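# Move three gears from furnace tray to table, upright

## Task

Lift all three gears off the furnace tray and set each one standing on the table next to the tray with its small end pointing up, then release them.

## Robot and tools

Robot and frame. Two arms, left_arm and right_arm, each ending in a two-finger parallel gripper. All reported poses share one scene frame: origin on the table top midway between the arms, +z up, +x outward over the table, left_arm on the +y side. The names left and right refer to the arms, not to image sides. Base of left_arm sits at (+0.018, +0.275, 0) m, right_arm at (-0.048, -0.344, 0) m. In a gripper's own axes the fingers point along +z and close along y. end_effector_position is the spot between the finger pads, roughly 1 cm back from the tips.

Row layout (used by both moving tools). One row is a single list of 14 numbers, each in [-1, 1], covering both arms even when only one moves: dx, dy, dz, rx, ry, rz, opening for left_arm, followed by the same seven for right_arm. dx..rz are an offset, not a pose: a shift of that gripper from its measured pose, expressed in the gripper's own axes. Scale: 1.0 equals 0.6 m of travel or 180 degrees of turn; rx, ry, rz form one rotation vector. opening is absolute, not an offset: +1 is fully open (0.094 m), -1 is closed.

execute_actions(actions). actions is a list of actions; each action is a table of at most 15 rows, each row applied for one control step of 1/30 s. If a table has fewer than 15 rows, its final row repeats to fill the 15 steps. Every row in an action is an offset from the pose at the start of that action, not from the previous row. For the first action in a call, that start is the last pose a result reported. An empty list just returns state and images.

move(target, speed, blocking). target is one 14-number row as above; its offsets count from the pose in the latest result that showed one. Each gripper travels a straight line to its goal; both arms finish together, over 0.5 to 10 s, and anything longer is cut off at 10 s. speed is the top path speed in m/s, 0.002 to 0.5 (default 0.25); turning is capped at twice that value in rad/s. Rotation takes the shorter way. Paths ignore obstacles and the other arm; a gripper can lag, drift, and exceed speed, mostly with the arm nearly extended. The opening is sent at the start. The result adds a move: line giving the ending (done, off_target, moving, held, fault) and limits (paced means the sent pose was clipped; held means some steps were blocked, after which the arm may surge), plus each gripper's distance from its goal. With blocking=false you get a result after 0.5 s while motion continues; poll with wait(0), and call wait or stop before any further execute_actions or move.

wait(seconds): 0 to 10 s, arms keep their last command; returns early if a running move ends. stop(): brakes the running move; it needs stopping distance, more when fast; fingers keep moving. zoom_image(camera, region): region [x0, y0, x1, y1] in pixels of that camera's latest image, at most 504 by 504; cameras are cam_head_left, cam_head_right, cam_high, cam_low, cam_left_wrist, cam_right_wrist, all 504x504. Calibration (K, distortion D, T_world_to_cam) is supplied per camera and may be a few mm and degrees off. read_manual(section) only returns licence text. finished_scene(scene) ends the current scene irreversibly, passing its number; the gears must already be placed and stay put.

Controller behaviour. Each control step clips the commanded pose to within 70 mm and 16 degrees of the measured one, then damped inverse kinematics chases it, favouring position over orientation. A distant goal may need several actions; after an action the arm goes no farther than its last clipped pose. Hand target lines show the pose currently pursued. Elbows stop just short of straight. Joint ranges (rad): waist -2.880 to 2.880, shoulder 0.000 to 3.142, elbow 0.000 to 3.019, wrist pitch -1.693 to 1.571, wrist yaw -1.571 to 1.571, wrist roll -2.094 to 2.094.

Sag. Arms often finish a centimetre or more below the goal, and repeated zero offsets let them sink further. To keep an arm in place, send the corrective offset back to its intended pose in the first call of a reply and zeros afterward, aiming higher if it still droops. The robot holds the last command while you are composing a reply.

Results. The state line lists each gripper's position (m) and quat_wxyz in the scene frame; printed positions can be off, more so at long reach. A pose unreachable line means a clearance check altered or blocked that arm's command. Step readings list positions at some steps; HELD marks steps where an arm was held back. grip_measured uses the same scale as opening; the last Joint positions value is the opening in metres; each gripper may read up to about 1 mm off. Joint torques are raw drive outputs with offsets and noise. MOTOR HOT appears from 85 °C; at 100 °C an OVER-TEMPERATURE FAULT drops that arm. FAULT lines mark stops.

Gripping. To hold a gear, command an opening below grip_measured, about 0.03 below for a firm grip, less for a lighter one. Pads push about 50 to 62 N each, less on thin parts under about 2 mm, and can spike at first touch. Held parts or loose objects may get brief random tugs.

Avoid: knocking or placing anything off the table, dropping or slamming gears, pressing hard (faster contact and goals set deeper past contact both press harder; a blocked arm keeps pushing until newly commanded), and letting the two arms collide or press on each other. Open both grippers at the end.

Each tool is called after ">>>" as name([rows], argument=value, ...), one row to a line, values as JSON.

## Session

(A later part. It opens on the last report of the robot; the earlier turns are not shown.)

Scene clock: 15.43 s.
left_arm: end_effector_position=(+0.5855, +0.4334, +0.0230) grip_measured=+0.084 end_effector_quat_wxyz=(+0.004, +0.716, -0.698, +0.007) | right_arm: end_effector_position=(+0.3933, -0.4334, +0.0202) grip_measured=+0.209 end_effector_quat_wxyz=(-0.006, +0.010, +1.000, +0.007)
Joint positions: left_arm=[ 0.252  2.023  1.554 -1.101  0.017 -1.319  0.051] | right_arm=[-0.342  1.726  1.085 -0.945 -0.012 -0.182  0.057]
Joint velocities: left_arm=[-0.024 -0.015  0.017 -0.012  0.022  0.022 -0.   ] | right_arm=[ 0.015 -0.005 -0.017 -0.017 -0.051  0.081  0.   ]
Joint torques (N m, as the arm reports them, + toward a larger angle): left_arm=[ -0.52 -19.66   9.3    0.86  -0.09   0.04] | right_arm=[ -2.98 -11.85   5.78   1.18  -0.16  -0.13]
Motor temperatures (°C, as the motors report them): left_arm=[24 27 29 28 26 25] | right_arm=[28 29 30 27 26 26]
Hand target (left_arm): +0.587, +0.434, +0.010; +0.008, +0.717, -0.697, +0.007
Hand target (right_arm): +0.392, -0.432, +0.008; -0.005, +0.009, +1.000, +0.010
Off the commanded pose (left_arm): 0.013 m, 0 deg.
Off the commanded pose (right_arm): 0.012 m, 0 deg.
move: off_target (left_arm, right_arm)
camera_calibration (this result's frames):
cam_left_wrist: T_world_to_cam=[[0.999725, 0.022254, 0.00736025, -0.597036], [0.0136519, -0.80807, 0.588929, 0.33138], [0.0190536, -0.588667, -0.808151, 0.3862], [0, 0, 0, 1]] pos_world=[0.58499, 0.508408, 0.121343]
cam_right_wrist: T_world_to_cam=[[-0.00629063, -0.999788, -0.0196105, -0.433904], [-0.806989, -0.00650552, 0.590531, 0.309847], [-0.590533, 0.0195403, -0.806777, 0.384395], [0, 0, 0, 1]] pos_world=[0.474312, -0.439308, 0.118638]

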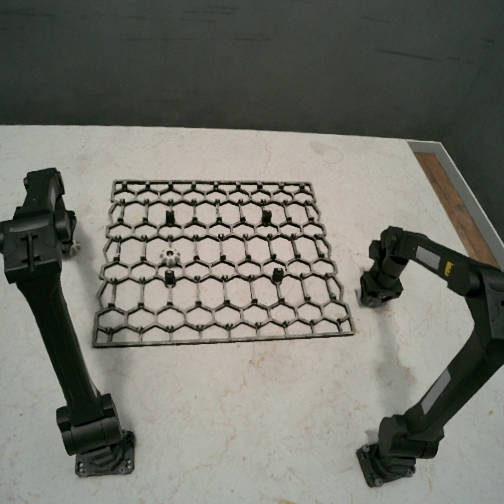

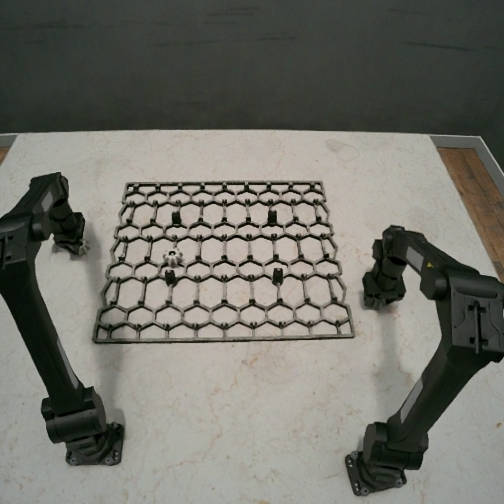

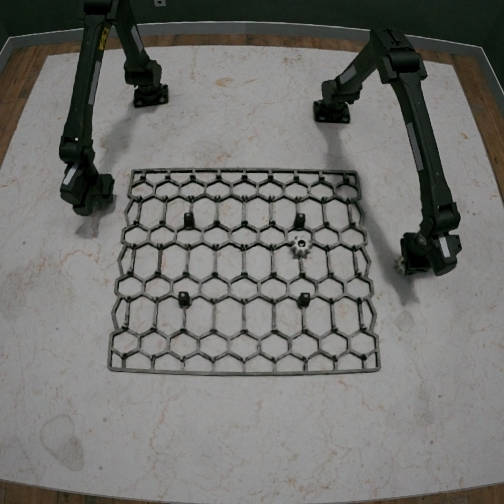

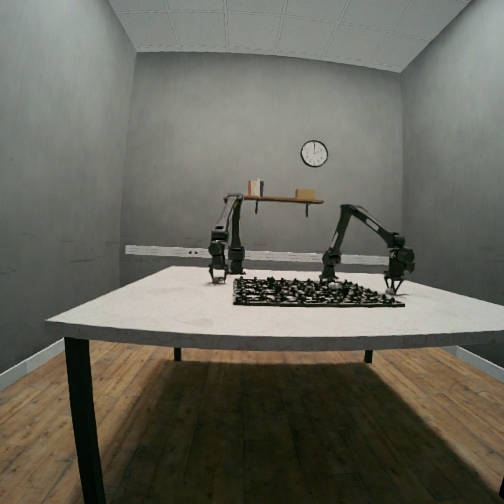

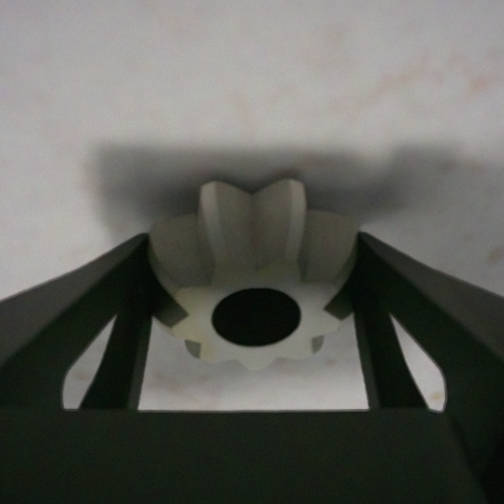

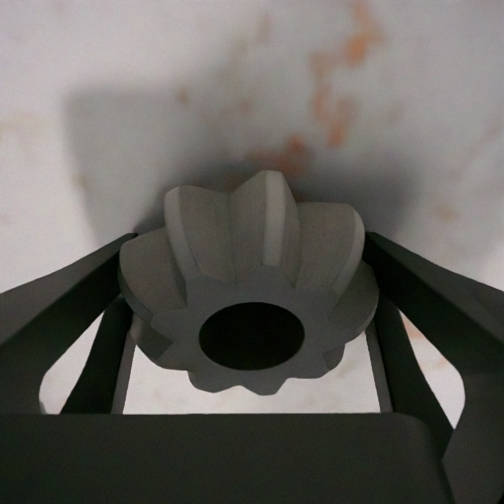

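>>> move(target=[0,0,0.03,0,0,0,-0.5,0,0,0.035,0,0,0,-0.45], speed=0.03)

>>> move(target=[0,0,0.01,0,0,0,0.6,0,0,0.01,0,0,0,0.6], speed=0.03)

>>> move(target=[0,-0.03,-0.2,0,0,0,0.6,-0.03,0,-0.15,0,0,0,0.6], speed=0.1)

Scene clock: 16.53 s.
left_arm: end_effector_position=(+0.5870, +0.4338, +0.0216) grip_measured=+0.084 end_effector_quat_wxyz=(-0.000, +0.716, -0.698, +0.010) | right_arm: end_effector_position=(+0.3962, -0.4342, +0.0198) grip_measured=+0.209 end_effector_quat_wxyz=(+0.001, +0.012, +1.000, +0.006)
Joint positions: left_arm=[ 0.252  2.023  1.549 -1.087  0.017 -1.319  0.051] | right_arm=[-0.342  1.725  1.083 -0.928 -0.012 -0.179  0.057]
Joint velocities: left_arm=[ 0.005 -0.005  0.012  0.002  0.022 -0.066  0.002] | right_arm=[-0.005 -0.015 -0.002 -0.012  0.007 -0.066 -0.001]
Joint torques (N m, as the arm reports them, + toward a larger angle): left_arm=[ -0.6  -19.52   7.94   1.28  -0.16   0.02] | right_arm=[ -2.81 -10.78   5.73   1.44   0.01  -0.11]
Motor temperatures (°C, as the motors report them): left_arm=[24 27 29 28 26 25] | right_arm=[28 29 30 27 26 26]
Hand target (left_arm): +0.585, +0.433, +0.005; +0.004, +0.716, -0.698, +0.007
Hand target (right_arm): +0.392, -0.433, -0.000; -0.006, +0.010, +1.000, +0.007
Off the commanded pose (left_arm): 0.017 m, 1 deg.
Off the commanded pose (right_arm): 0.021 m, 1 deg.
move: off_target (left_arm, right_arm)
camera_calibration (this result's frames):
cam_left_wrist: T_world_to_cam=[[0.999615, 0.0222228, 0.0165883, -0.598712], [0.00825882, -0.809604, 0.586919, 0.336426], [0.026473, -0.586556, -0.809476, 0.380043], [0, 0, 0, 1]] pos_world=[0.585642, 0.508593, 0.120113]
cam_right_wrist: T_world_to_cam=[[-0.00984366, -0.999824, -0.0159699, -0.433312], [-0.815406, -0.00121841, 0.578888, 0.318315], [-0.578806, 0.0187203, -0.815251, 0.38099], [0, 0, 0, 1]] pos_world=[0.47581, -0.43998, 0.119413]

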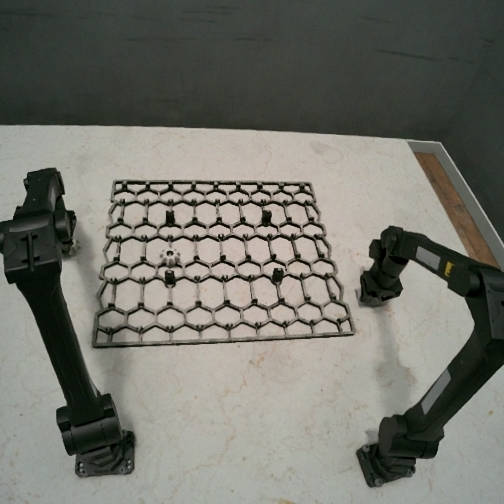

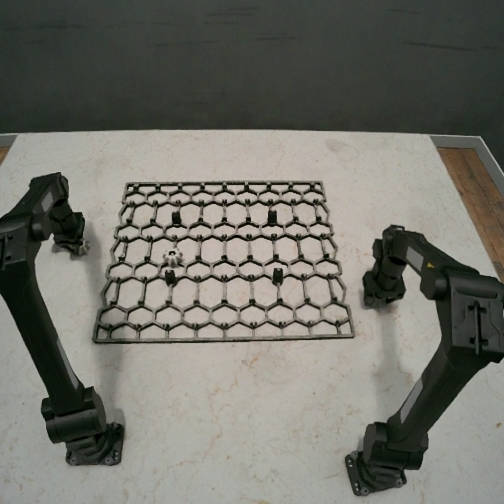

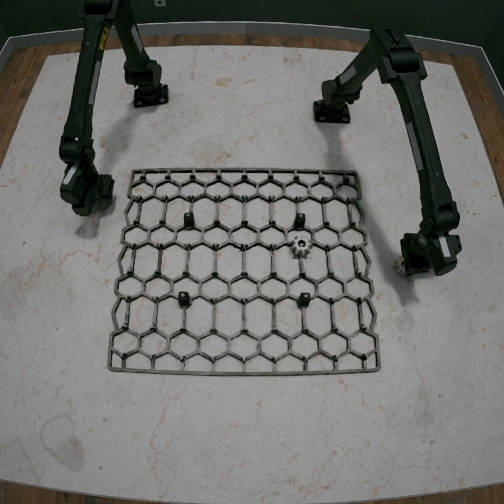

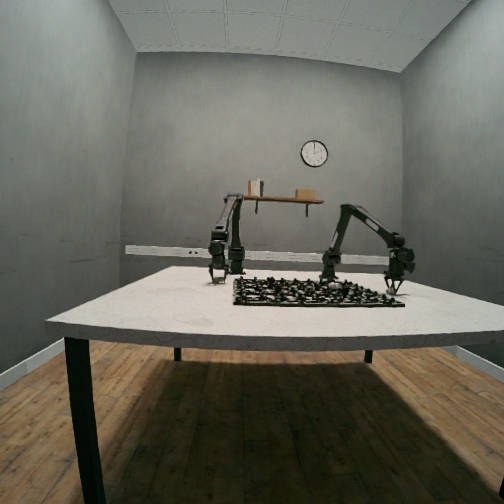

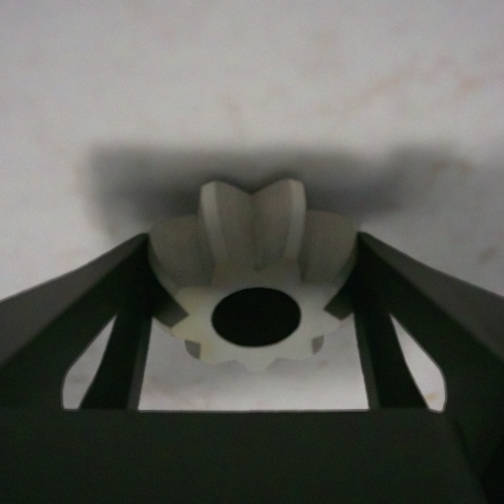

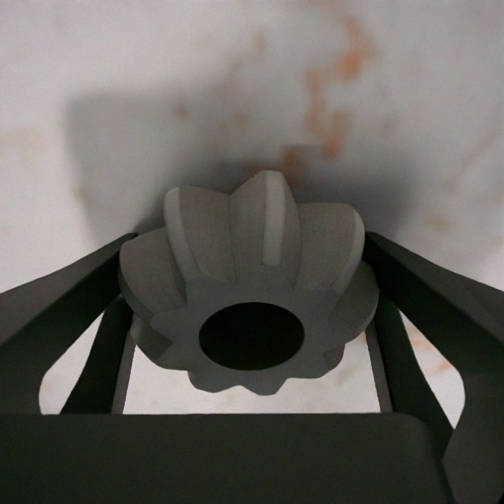

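Scene clock: 17.23 s.
left_arm: end_effector_position=(+0.5860, +0.4335, +0.0209) grip_measured=+0.598 end_effector_quat_wxyz=(+0.001, +0.716, -0.698, +0.009) | right_arm: end_effector_position=(+0.3964, -0.4341, +0.0208) grip_measured=+0.598 end_effector_quat_wxyz=(+0.002, +0.012, +1.000, +0.006)
Joint positions: left_arm=[ 0.252  2.022  1.547 -1.087  0.017 -1.319  0.075] | right_arm=[-0.342  1.723  1.083 -0.929 -0.012 -0.178  0.075]
Joint velocities: left_arm=[-0.005 -0.015 -0.012 -0.012 -0.066 -0.022 -0.001] | right_arm=[ 0.015  0.005  0.007  0.002 -0.037 -0.051  0.   ]
Joint torques (N m, as the arm reports them, + toward a larger angle): left_arm=[ -0.35 -21.61   8.97   0.74  -0.18   0.01] | right_arm=[ -2.87 -12.91   6.72   0.75   0.03  -0.06]
Motor temperatures (°C, as the motors report them): left_arm=[24 27 29 28 26 25] | right_arm=[28 29 30 27 26 26]
Hand target (left_arm): +0.587, +0.434, +0.016; -0.000, +0.716, -0.698, +0.010
Hand target (right_arm): +0.396, -0.434, +0.014; +0.001, +0.012, +1.000, +0.006
Off the commanded pose (left_arm): 0.005 m, 0 deg.
Off the commanded pose (right_arm): 0.007 m, 0 deg.
move: done
camera_calibration (this result's frames):
cam_left_wrist: T_world_to_cam=[[0.999649, 0.0222325, 0.0143737, -0.597632], [0.00955147, -0.809236, 0.587406, 0.335676], [0.0246912, -0.587063, -0.809165, 0.380591], [0, 0, 0, 1]] pos_world=[0.58482, 0.508359, 0.119373]
cam_right_wrist: T_world_to_cam=[[-0.0101934, -0.99982, -0.0159807, -0.433122], [-0.816529, -0.000902694, 0.577304, 0.318496], [-0.577215, 0.0189334, -0.816373, 0.381377], [0, 0, 0, 1]] pos_world=[0.475783, -0.439977, 0.120556]

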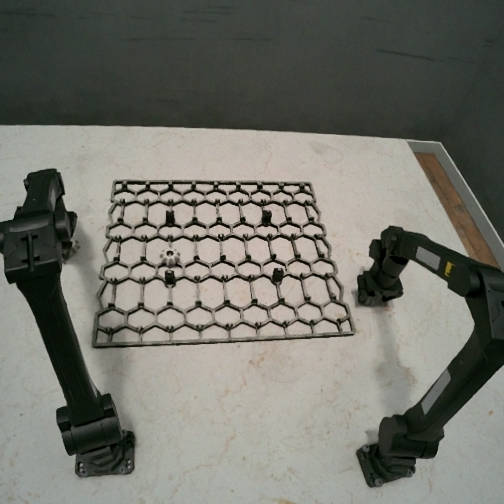

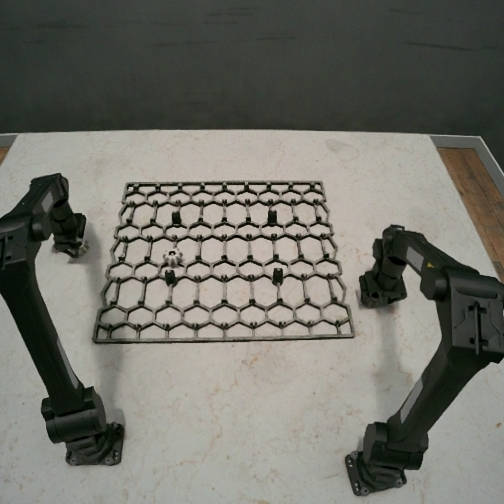

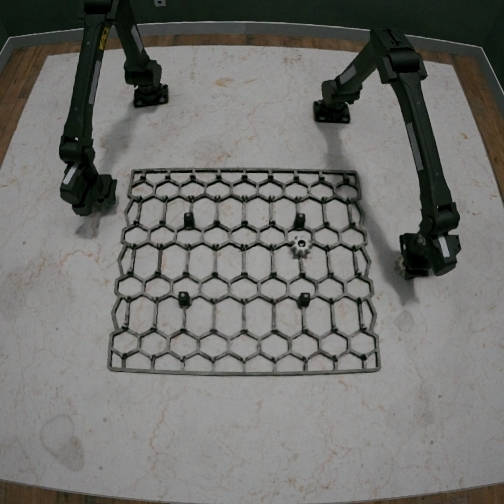

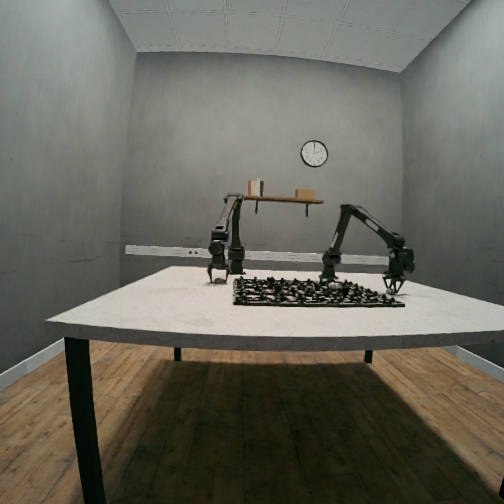

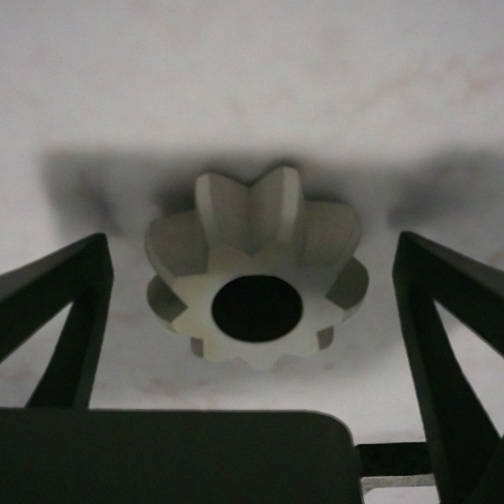

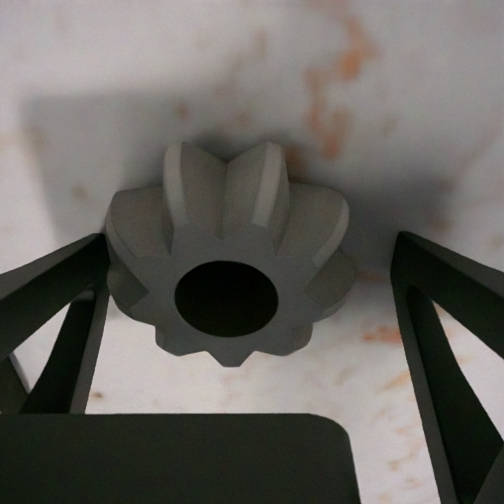

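Scene clock: 18.87 s.
left_arm: end_effector_position=(+0.5891, +0.4344, +0.1142) grip_measured=+0.598 end_effector_quat_wxyz=(+0.023, +0.716, -0.698, -0.003) | right_arm: end_effector_position=(+0.3918, -0.4332, +0.0816) grip_measured=+0.598 end_effector_quat_wxyz=(-0.033, +0.012, +0.999, +0.012)
Joint positions: left_arm=[ 0.252  1.974  1.73  -1.369  0.017 -1.319  0.075] | right_arm=[-0.342  1.666  1.193 -1.166 -0.012 -0.178  0.075]
Joint velocities: left_arm=[-0.005  0.005 -0.002  0.002  0.081  0.066 -0.   ] | right_arm=[ 0.005 -0.015 -0.017  0.022 -0.022 -0.051 -0.002]
Joint torques (N m, as the arm reports them, + toward a larger angle): left_arm=[ -1.2  -24.04  13.56  -0.5   -0.14  -0.01] | right_arm=[ -2.79 -14.73  12.54  -0.79  -0.02  -0.07]
Motor temperatures (°C, as the motors report them): left_arm=[24 27 30 28 26 25] | right_arm=[28 29 30 27 26 26]
Hand target (left_arm): +0.600, +0.434, +0.141; +0.001, +0.716, -0.698, +0.009
Hand target (right_arm): +0.412, -0.436, +0.111; +0.002, +0.012, +1.000, +0.006
Off the commanded pose (left_arm): 0.030 m, 3 deg.
Off the commanded pose (right_arm): 0.037 m, 4 deg.
move: off_target (left_arm, right_arm)
camera_calibration (this result's frames):
cam_left_wrist: T_world_to_cam=[[0.999153, 0.0220913, -0.0347157, -0.59614], [0.0384675, -0.801011, 0.597413, 0.259814], [-0.01461, -0.598242, -0.801182, 0.483616], [0, 0, 0, 1]] pos_world=[0.592706, 0.510603, 0.211553]
cam_right_wrist: T_world_to_cam=[[-0.0117855, -0.999493, -0.0295699, -0.429382], [-0.774231, -0.00959288, 0.632831, 0.254809], [-0.632794, 0.0303521, -0.773725, 0.451556], [0, 0, 0, 1]] pos_world=[0.477962, -0.440425, 0.175433]

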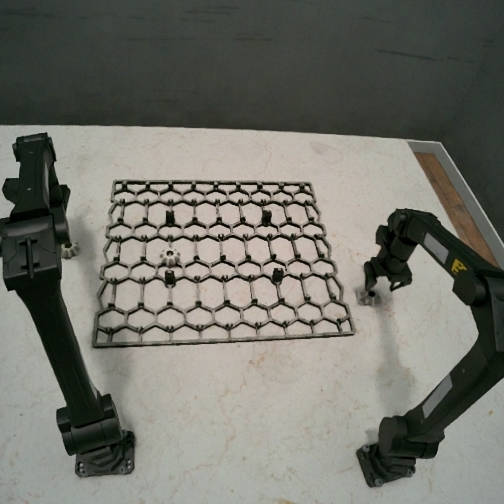

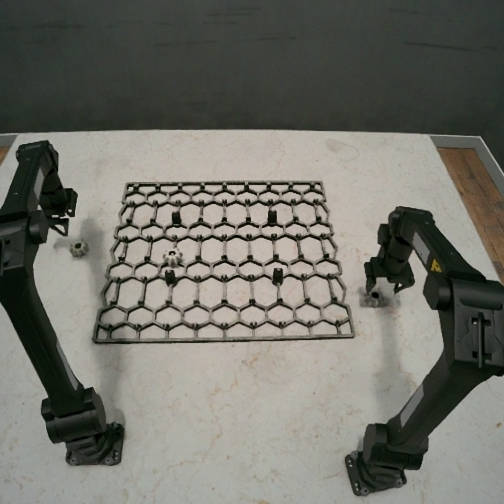

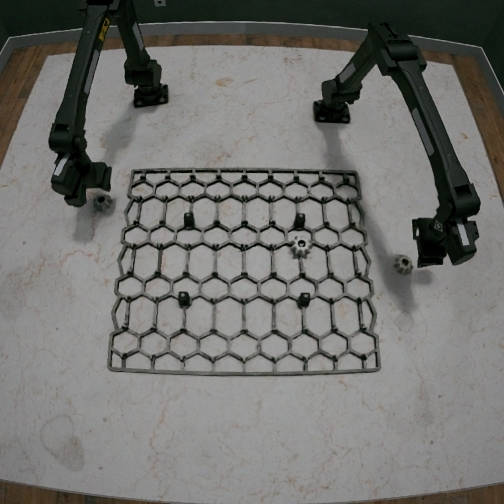

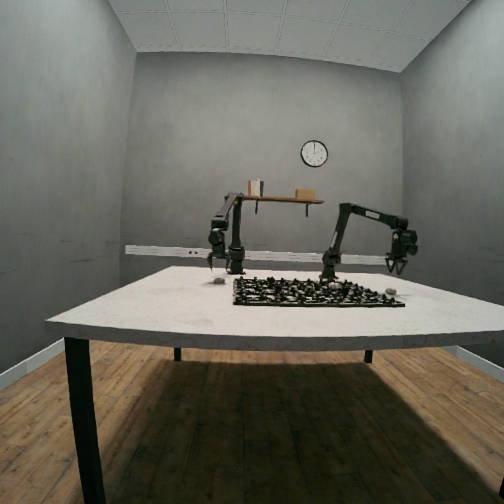

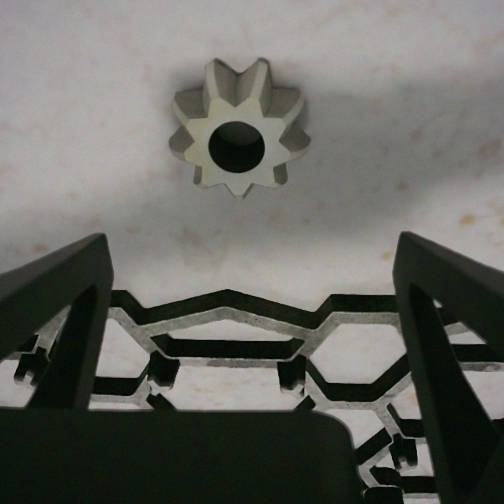

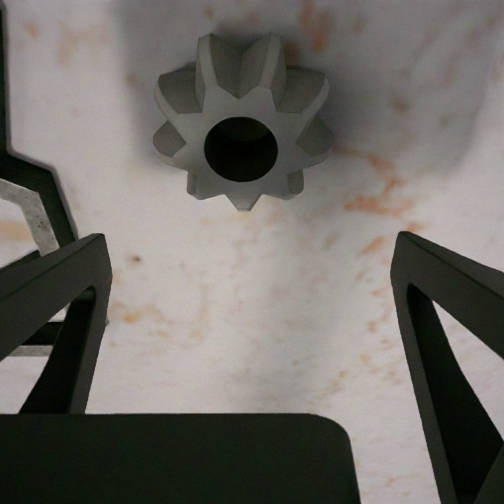

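>>> move(target=[0.483,0.085,-0.03,0,0,0.5,0.6,0,0,0,0,0,0,0.6], speed=0.25)

Scene clock: 22.67 s.
left_arm: end_effector_position=(+0.5384, +0.1479, +0.1220) grip_measured=+0.598 end_effector_quat_wxyz=(-0.036, -0.021, +0.999, -0.003) | right_arm: end_effector_position=(+0.3918, -0.4332, +0.0816) grip_measured=+0.598 end_effector_quat_wxyz=(-0.033, +0.012, +0.999, +0.012)
Joint positions: left_arm=[-0.257  1.837  1.543 -1.345  0.024 -0.272  0.075] | right_arm=[-0.342  1.666  1.193 -1.166 -0.012 -0.178  0.075]
Joint velocities: left_arm=[-0.005  0.005  0.002 -0.007 -0.022 -0.066 -0.   ] | right_arm=[-0.005 -0.015 -0.002 -0.007 -0.007  0.051 -0.001]
Joint torques (N m, as the arm reports them, + toward a larger angle): left_arm=[ -1.21 -21.93  10.63   0.01   0.01   0.1 ] | right_arm=[ -3.27 -13.99   7.78  -0.23   0.03  -0.05]
Motor temperatures (°C, as the motors report them): left_arm=[24 27 30 28 26 25] | right_arm=[28 29 30 27 26 26]
Hand target (left_arm): +0.541, +0.145, +0.138; -0.020, -0.013, +1.000, -0.009
Hand target (right_arm): +0.392, -0.433, +0.082; -0.033, +0.012, +0.999, +0.012
Off the commanded pose (left_arm): 0.022 m, 2 deg.
Off the commanded pose (right_arm): 0.000 m, 0 deg.
move: off_target (left_arm)
camera_calibration (this result's frames):
cam_left_wrist: T_world_to_cam=[[0.0381035, -0.999246, 0.00748032, 0.124384], [-0.773623, -0.0247602, 0.633162, 0.345646], [-0.632499, -0.0299127, -0.773983, 0.563076], [0, 0, 0, 1]] pos_world=[0.618805, 0.149691, 0.216031]
cam_right_wrist: T_world_to_cam=[[-0.0117855, -0.999493, -0.0295699, -0.429382], [-0.774231, -0.00959288, 0.632831, 0.254809], [-0.632794, 0.0303521, -0.773725, 0.451556], [0, 0, 0, 1]] pos_world=[0.477962, -0.440425, 0.175433]

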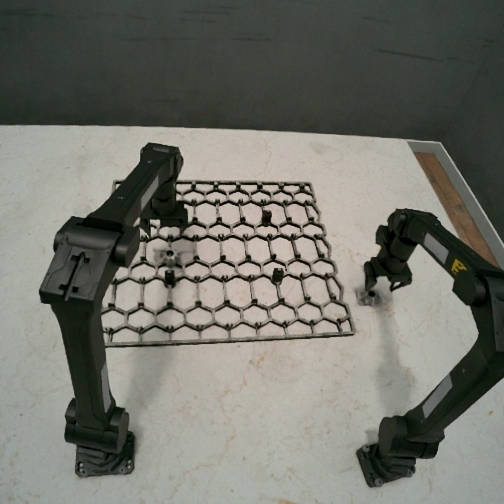

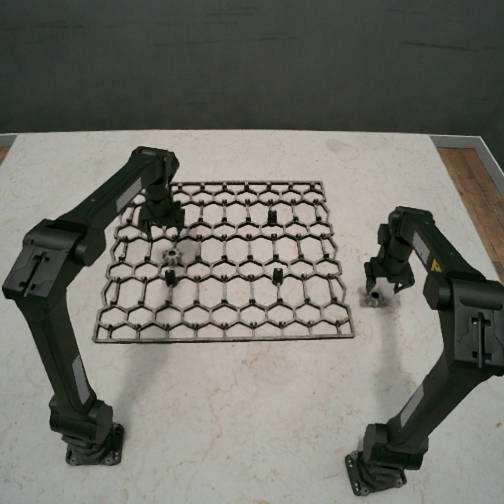

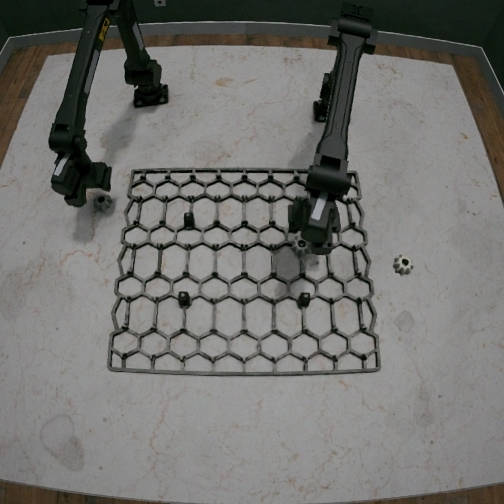

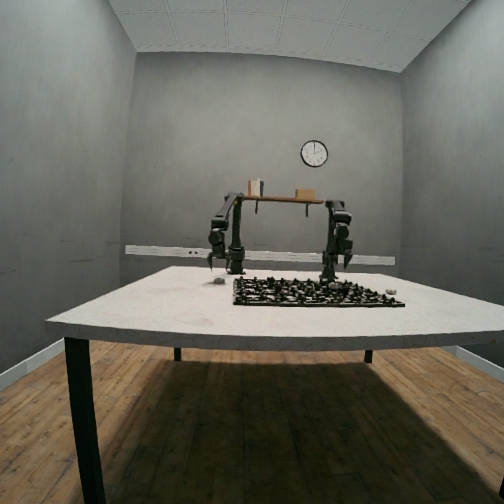

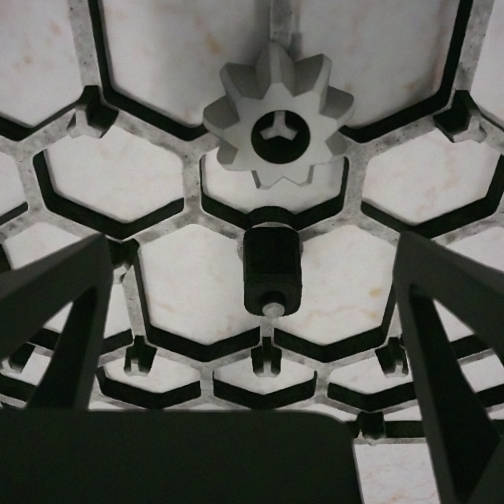

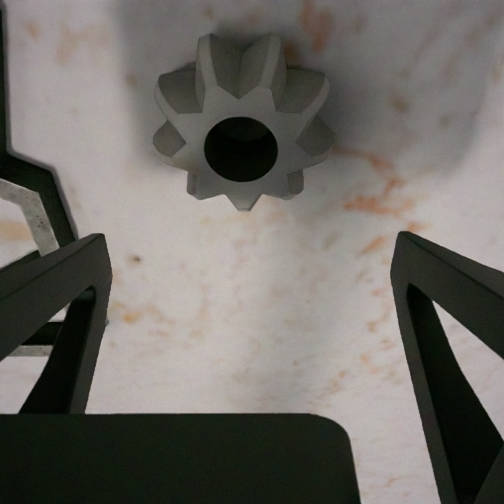

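>>> move(target=[0,-0.022,0.167,0,-0.023,0,0.6,0,0,0,0,0,0,0.6], speed=0.08)

Scene clock: 24.40 s.
left_arm: end_effector_position=(+0.5328, +0.1398, +0.0350) grip_measured=+0.598 end_effector_quat_wxyz=(+0.006, -0.022, +1.000, -0.007) | right_arm: end_effector_position=(+0.3918, -0.4332, +0.0816) grip_measured=+0.598 end_effector_quat_wxyz=(-0.033, +0.012, +0.999, +0.012)
Joint positions: left_arm=[-0.279  1.87   1.345 -1.031  0.009 -0.297  0.075] | right_arm=[-0.342  1.666  1.193 -1.166 -0.012 -0.178  0.075]
Joint velocities: left_arm=[-0.005 -0.015  0.007 -0.012  0.051 -0.051 -0.001] | right_arm=[-0.005  0.005  0.017 -0.002  0.022 -0.051  0.   ]
Joint torques (N m, as the arm reports them, + toward a larger angle): left_arm=[ -1.23 -16.85   9.34   0.77  -0.27   0.03] | right_arm=[ -3.42 -13.51   7.75  -0.02   0.02  -0.07]
Motor temperatures (°C, as the motors report them): left_arm=[24 27 30 28 26 25] | right_arm=[28 29 30 27 26 26]
Hand target (left_arm): +0.533, +0.135, +0.022; -0.000, -0.021, +1.000, -0.003
Hand target (right_arm): +0.392, -0.433, +0.082; -0.033, +0.012, +0.999, +0.012
Off the commanded pose (left_arm): 0.014 m, 1 deg.
Off the commanded pose (right_arm): 0.000 m, 0 deg.
move: off_target (left_arm)
camera_calibration (this result's frames):
cam_left_wrist: T_world_to_cam=[[0.0398028, -0.999082, 0.015815, 0.11602], [-0.823725, -0.0238494, 0.566488, 0.425124], [-0.565591, -0.035575, -0.823918, 0.458824], [0, 0, 0, 1]] pos_world=[0.605074, 0.142375, 0.135371]
cam_right_wrist: T_world_to_cam=[[-0.0117855, -0.999493, -0.0295699, -0.429382], [-0.774231, -0.00959288, 0.632831, 0.254809], [-0.632794, 0.0303521, -0.773725, 0.451556], [0, 0, 0, 1]] pos_world=[0.477962, -0.440425, 0.175433]

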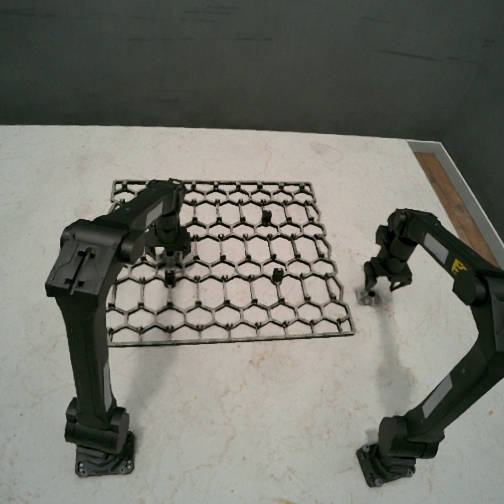

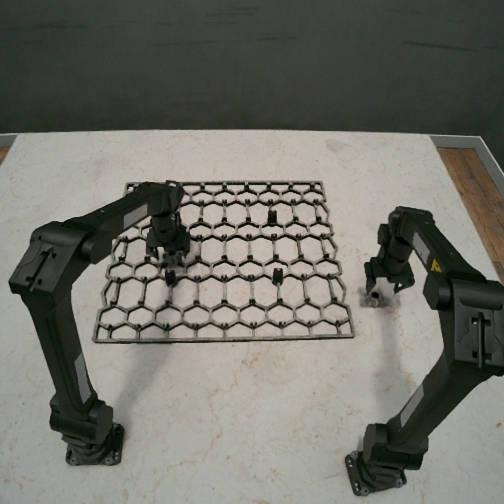

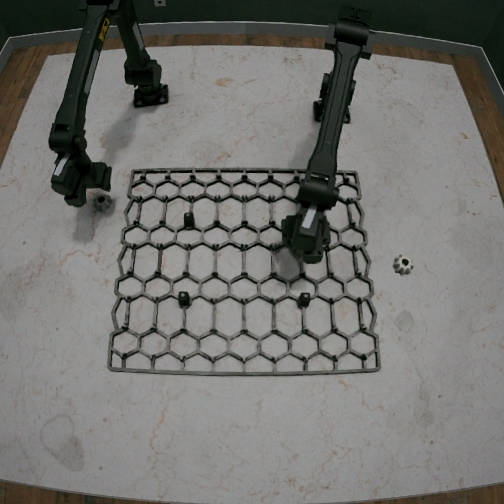

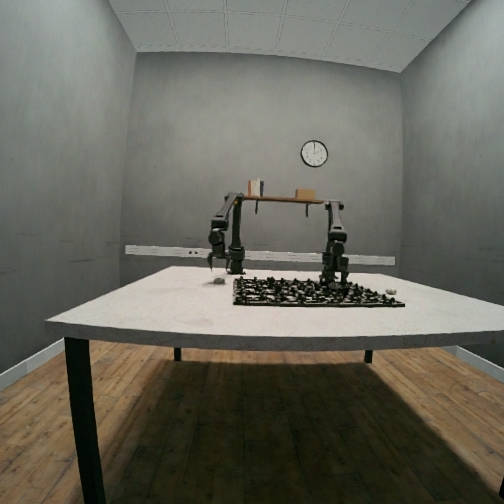

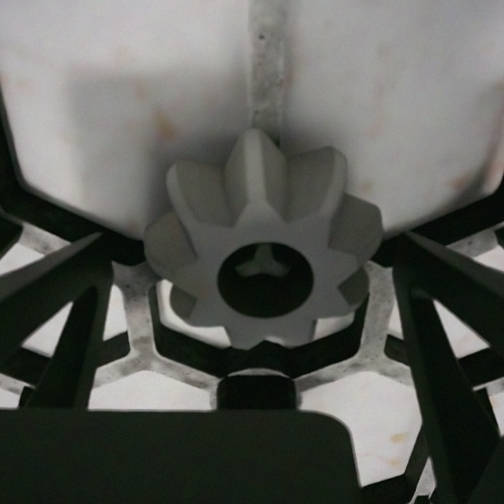

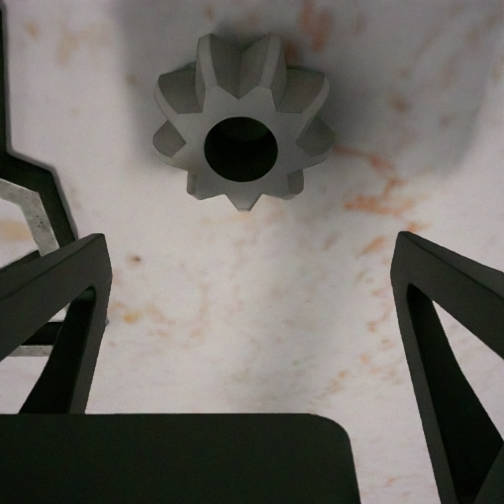

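>>> move(target=[0,0,0.01,0,0,0,-0.5,0,0,0,0,0,0,0.6], speed=0.03)

>>> move(target=[-0.03,0,-0.15,0,-0.02,0,-0.5,0,0,0,0,0,0,0.6], speed=0.04)

Scene clock: 25.23 s.
left_arm: end_effector_position=(+0.5328, +0.1396, +0.0350) grip_measured=+0.173 end_effector_quat_wxyz=(+0.006, -0.022, +1.000, -0.007) | right_arm: end_effector_position=(+0.3918, -0.4332, +0.0816) grip_measured=+0.598 end_effector_quat_wxyz=(-0.033, +0.012, +0.999, +0.012)
Joint positions: left_arm=[-0.279  1.87   1.345 -1.031  0.011 -0.297  0.055] | right_arm=[-0.342  1.666  1.193 -1.166 -0.012 -0.178  0.075]
Joint velocities: left_arm=[-0.005  0.005  0.027  0.002 -0.007  0.037 -0.   ] | right_arm=[ 0.005  0.005 -0.017  0.012  0.051  0.007 -0.001]
Joint torques (N m, as the arm reports them, + toward a larger angle): left_arm=[ -0.44 -18.68   8.47   0.88  -0.13   0.04] | right_arm=[ -4.21 -13.16   7.96  -0.01   0.    -0.08]
Motor temperatures (°C, as the motors report them): left_arm=[24 27 30 28 26 25] | right_arm=[28 29 30 27 26 26]
Hand target (left_arm): +0.533, +0.140, +0.029; +0.006, -0.022, +1.000, -0.007
Hand target (right_arm): +0.392, -0.433, +0.082; -0.033, +0.012, +0.999, +0.012
Off the commanded pose (left_arm): 0.006 m, 0 deg.
Off the commanded pose (right_arm): 0.000 m, 0 deg.
move: done
camera_calibration (this result's frames):
cam_left_wrist: T_world_to_cam=[[0.0397906, -0.999065, 0.0169103, 0.115797], [-0.823563, -0.0232078, 0.56675, 0.424892], [-0.565828, -0.036478, -0.823716, 0.459036], [0, 0, 0, 1]] pos_world=[0.605053, 0.142294, 0.13535]
cam_right_wrist: T_world_to_cam=[[-0.0117855, -0.999493, -0.0295699, -0.429382], [-0.774231, -0.00959288, 0.632831, 0.254809], [-0.632794, 0.0303521, -0.773725, 0.451556], [0, 0, 0, 1]] pos_world=[0.477962, -0.440425, 0.175433]

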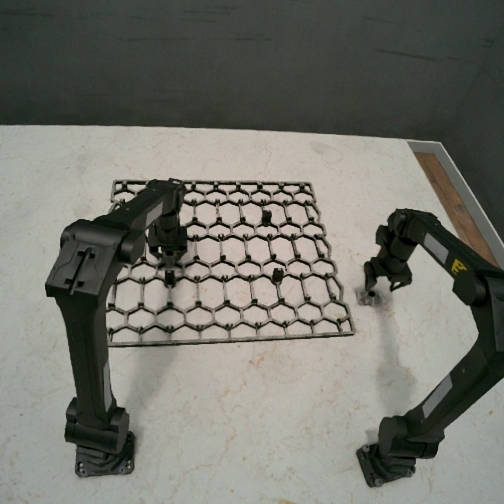

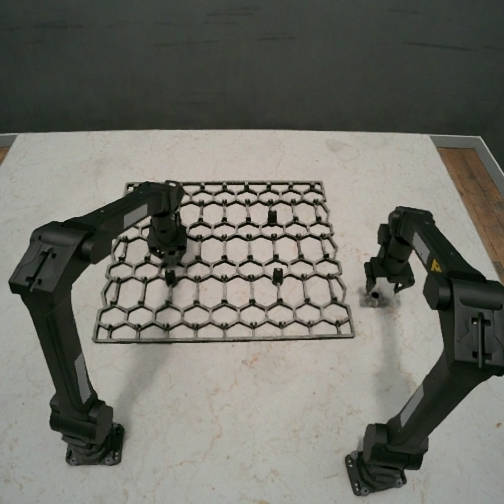

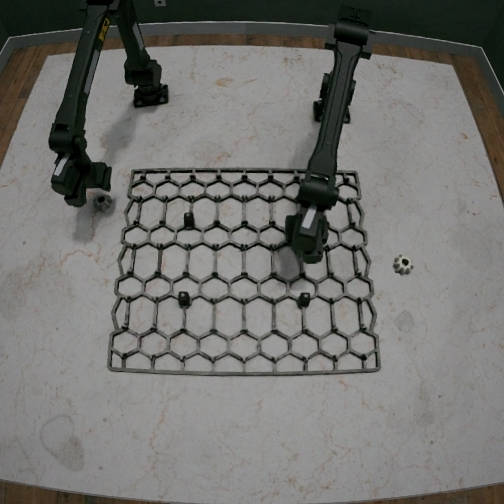

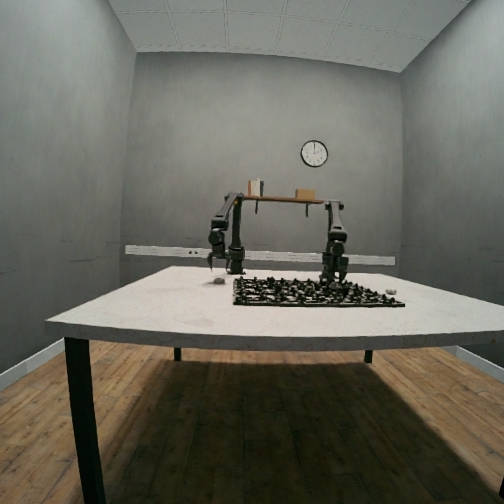

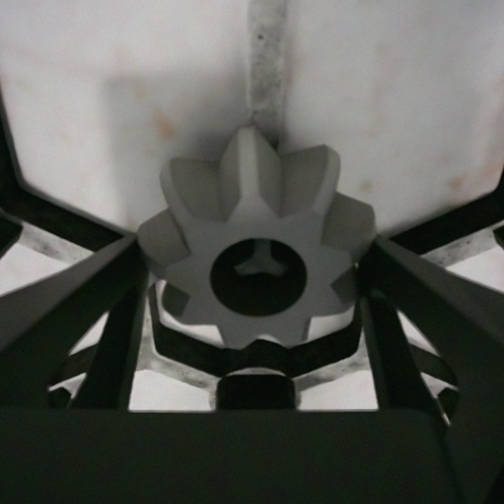

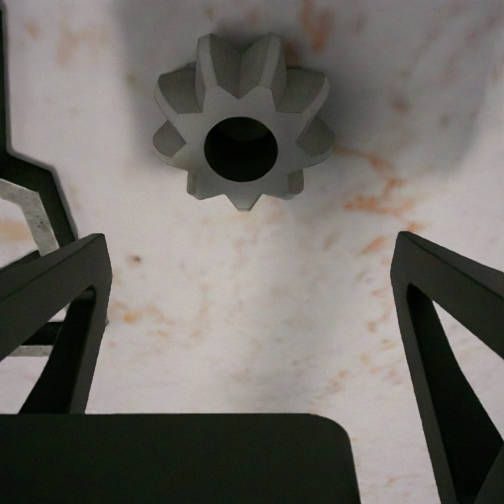

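Scene clock: 27.90 s.
left_arm: end_effector_position=(+0.5276, +0.1433, +0.0847) grip_measured=+0.172 end_effector_quat_wxyz=(-0.004, -0.022, +1.000, +0.002) | right_arm: end_effector_position=(+0.3918, -0.4332, +0.0816) grip_measured=+0.598 end_effector_quat_wxyz=(-0.033, +0.012, +0.999, +0.012)
Joint positions: left_arm=[-0.279  1.812  1.404 -1.172 -0.002 -0.297  0.055] | right_arm=[-0.342  1.666  1.193 -1.166 -0.012 -0.178  0.075]
Joint velocities: left_arm=[ 0.005  0.005 -0.002  0.002 -0.022 -0.022  0.   ] | right_arm=[-0.005 -0.005  0.007  0.002  0.022 -0.037 -0.   ]
Joint torques (N m, as the arm reports them, + toward a larger angle): left_arm=[ -0.49 -22.56  14.36  -0.3   -0.29   0.05] | right_arm=[ -2.78 -13.29   7.88  -0.35   0.06  -0.16]
Motor temperatures (°C, as the motors report them): left_arm=[24 28 30 28 26 25] | right_arm=[28 29 30 27 26 26]
Hand target (left_arm): +0.546, +0.141, +0.126; +0.037, -0.022, +0.999, -0.007
Hand target (right_arm): +0.392, -0.433, +0.082; -0.033, +0.012, +0.999, +0.012
Off the commanded pose (left_arm): 0.046 m, 5 deg.
Off the commanded pose (right_arm): 0.000 m, 0 deg.
move: off_target (left_arm)
camera_calibration (this result's frames):
cam_left_wrist: T_world_to_cam=[[0.0399722, -0.999198, -0.00234576, 0.120363], [-0.812276, -0.0338615, 0.58229, 0.386827], [-0.581902, -0.02137, -0.812978, 0.502518], [0, 0, 0, 1]] pos_world=[0.601815, 0.144104, 0.183574]
cam_right_wrist: T_world_to_cam=[[-0.0117855, -0.999493, -0.0295699, -0.429382], [-0.774231, -0.00959288, 0.632831, 0.254809], [-0.632794, 0.0303521, -0.773725, 0.451556], [0, 0, 0, 1]] pos_world=[0.477962, -0.440425, 0.175433]

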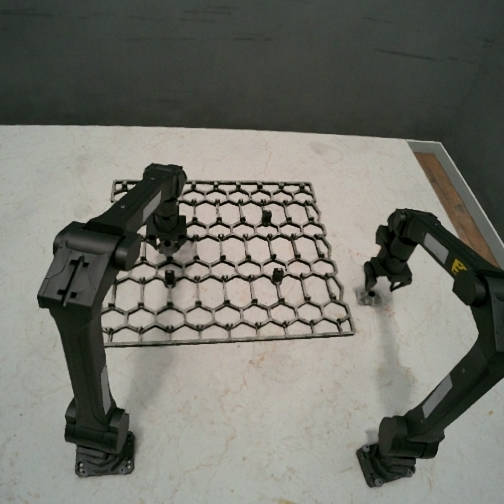

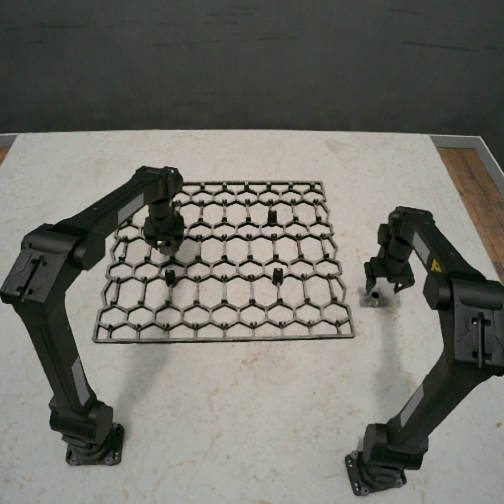

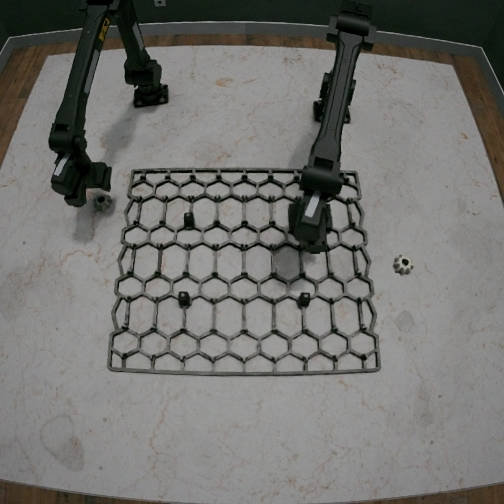

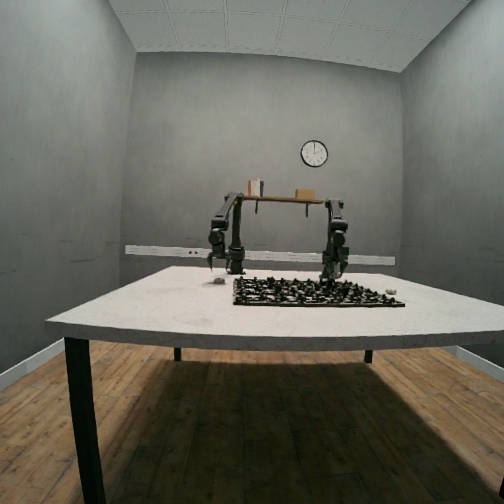

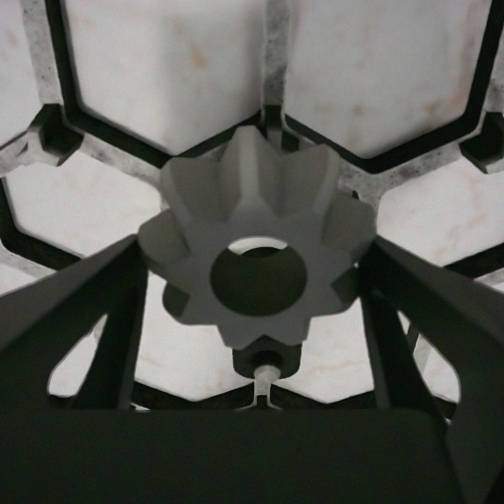

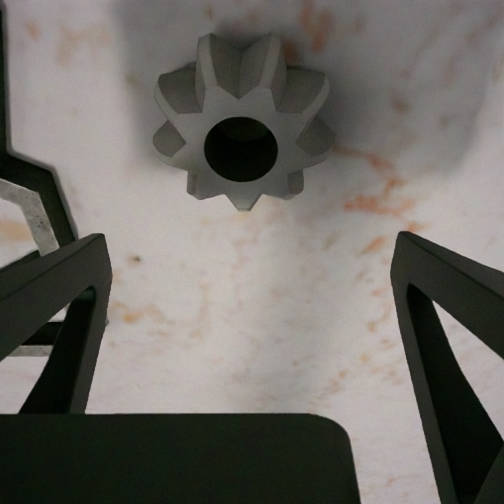

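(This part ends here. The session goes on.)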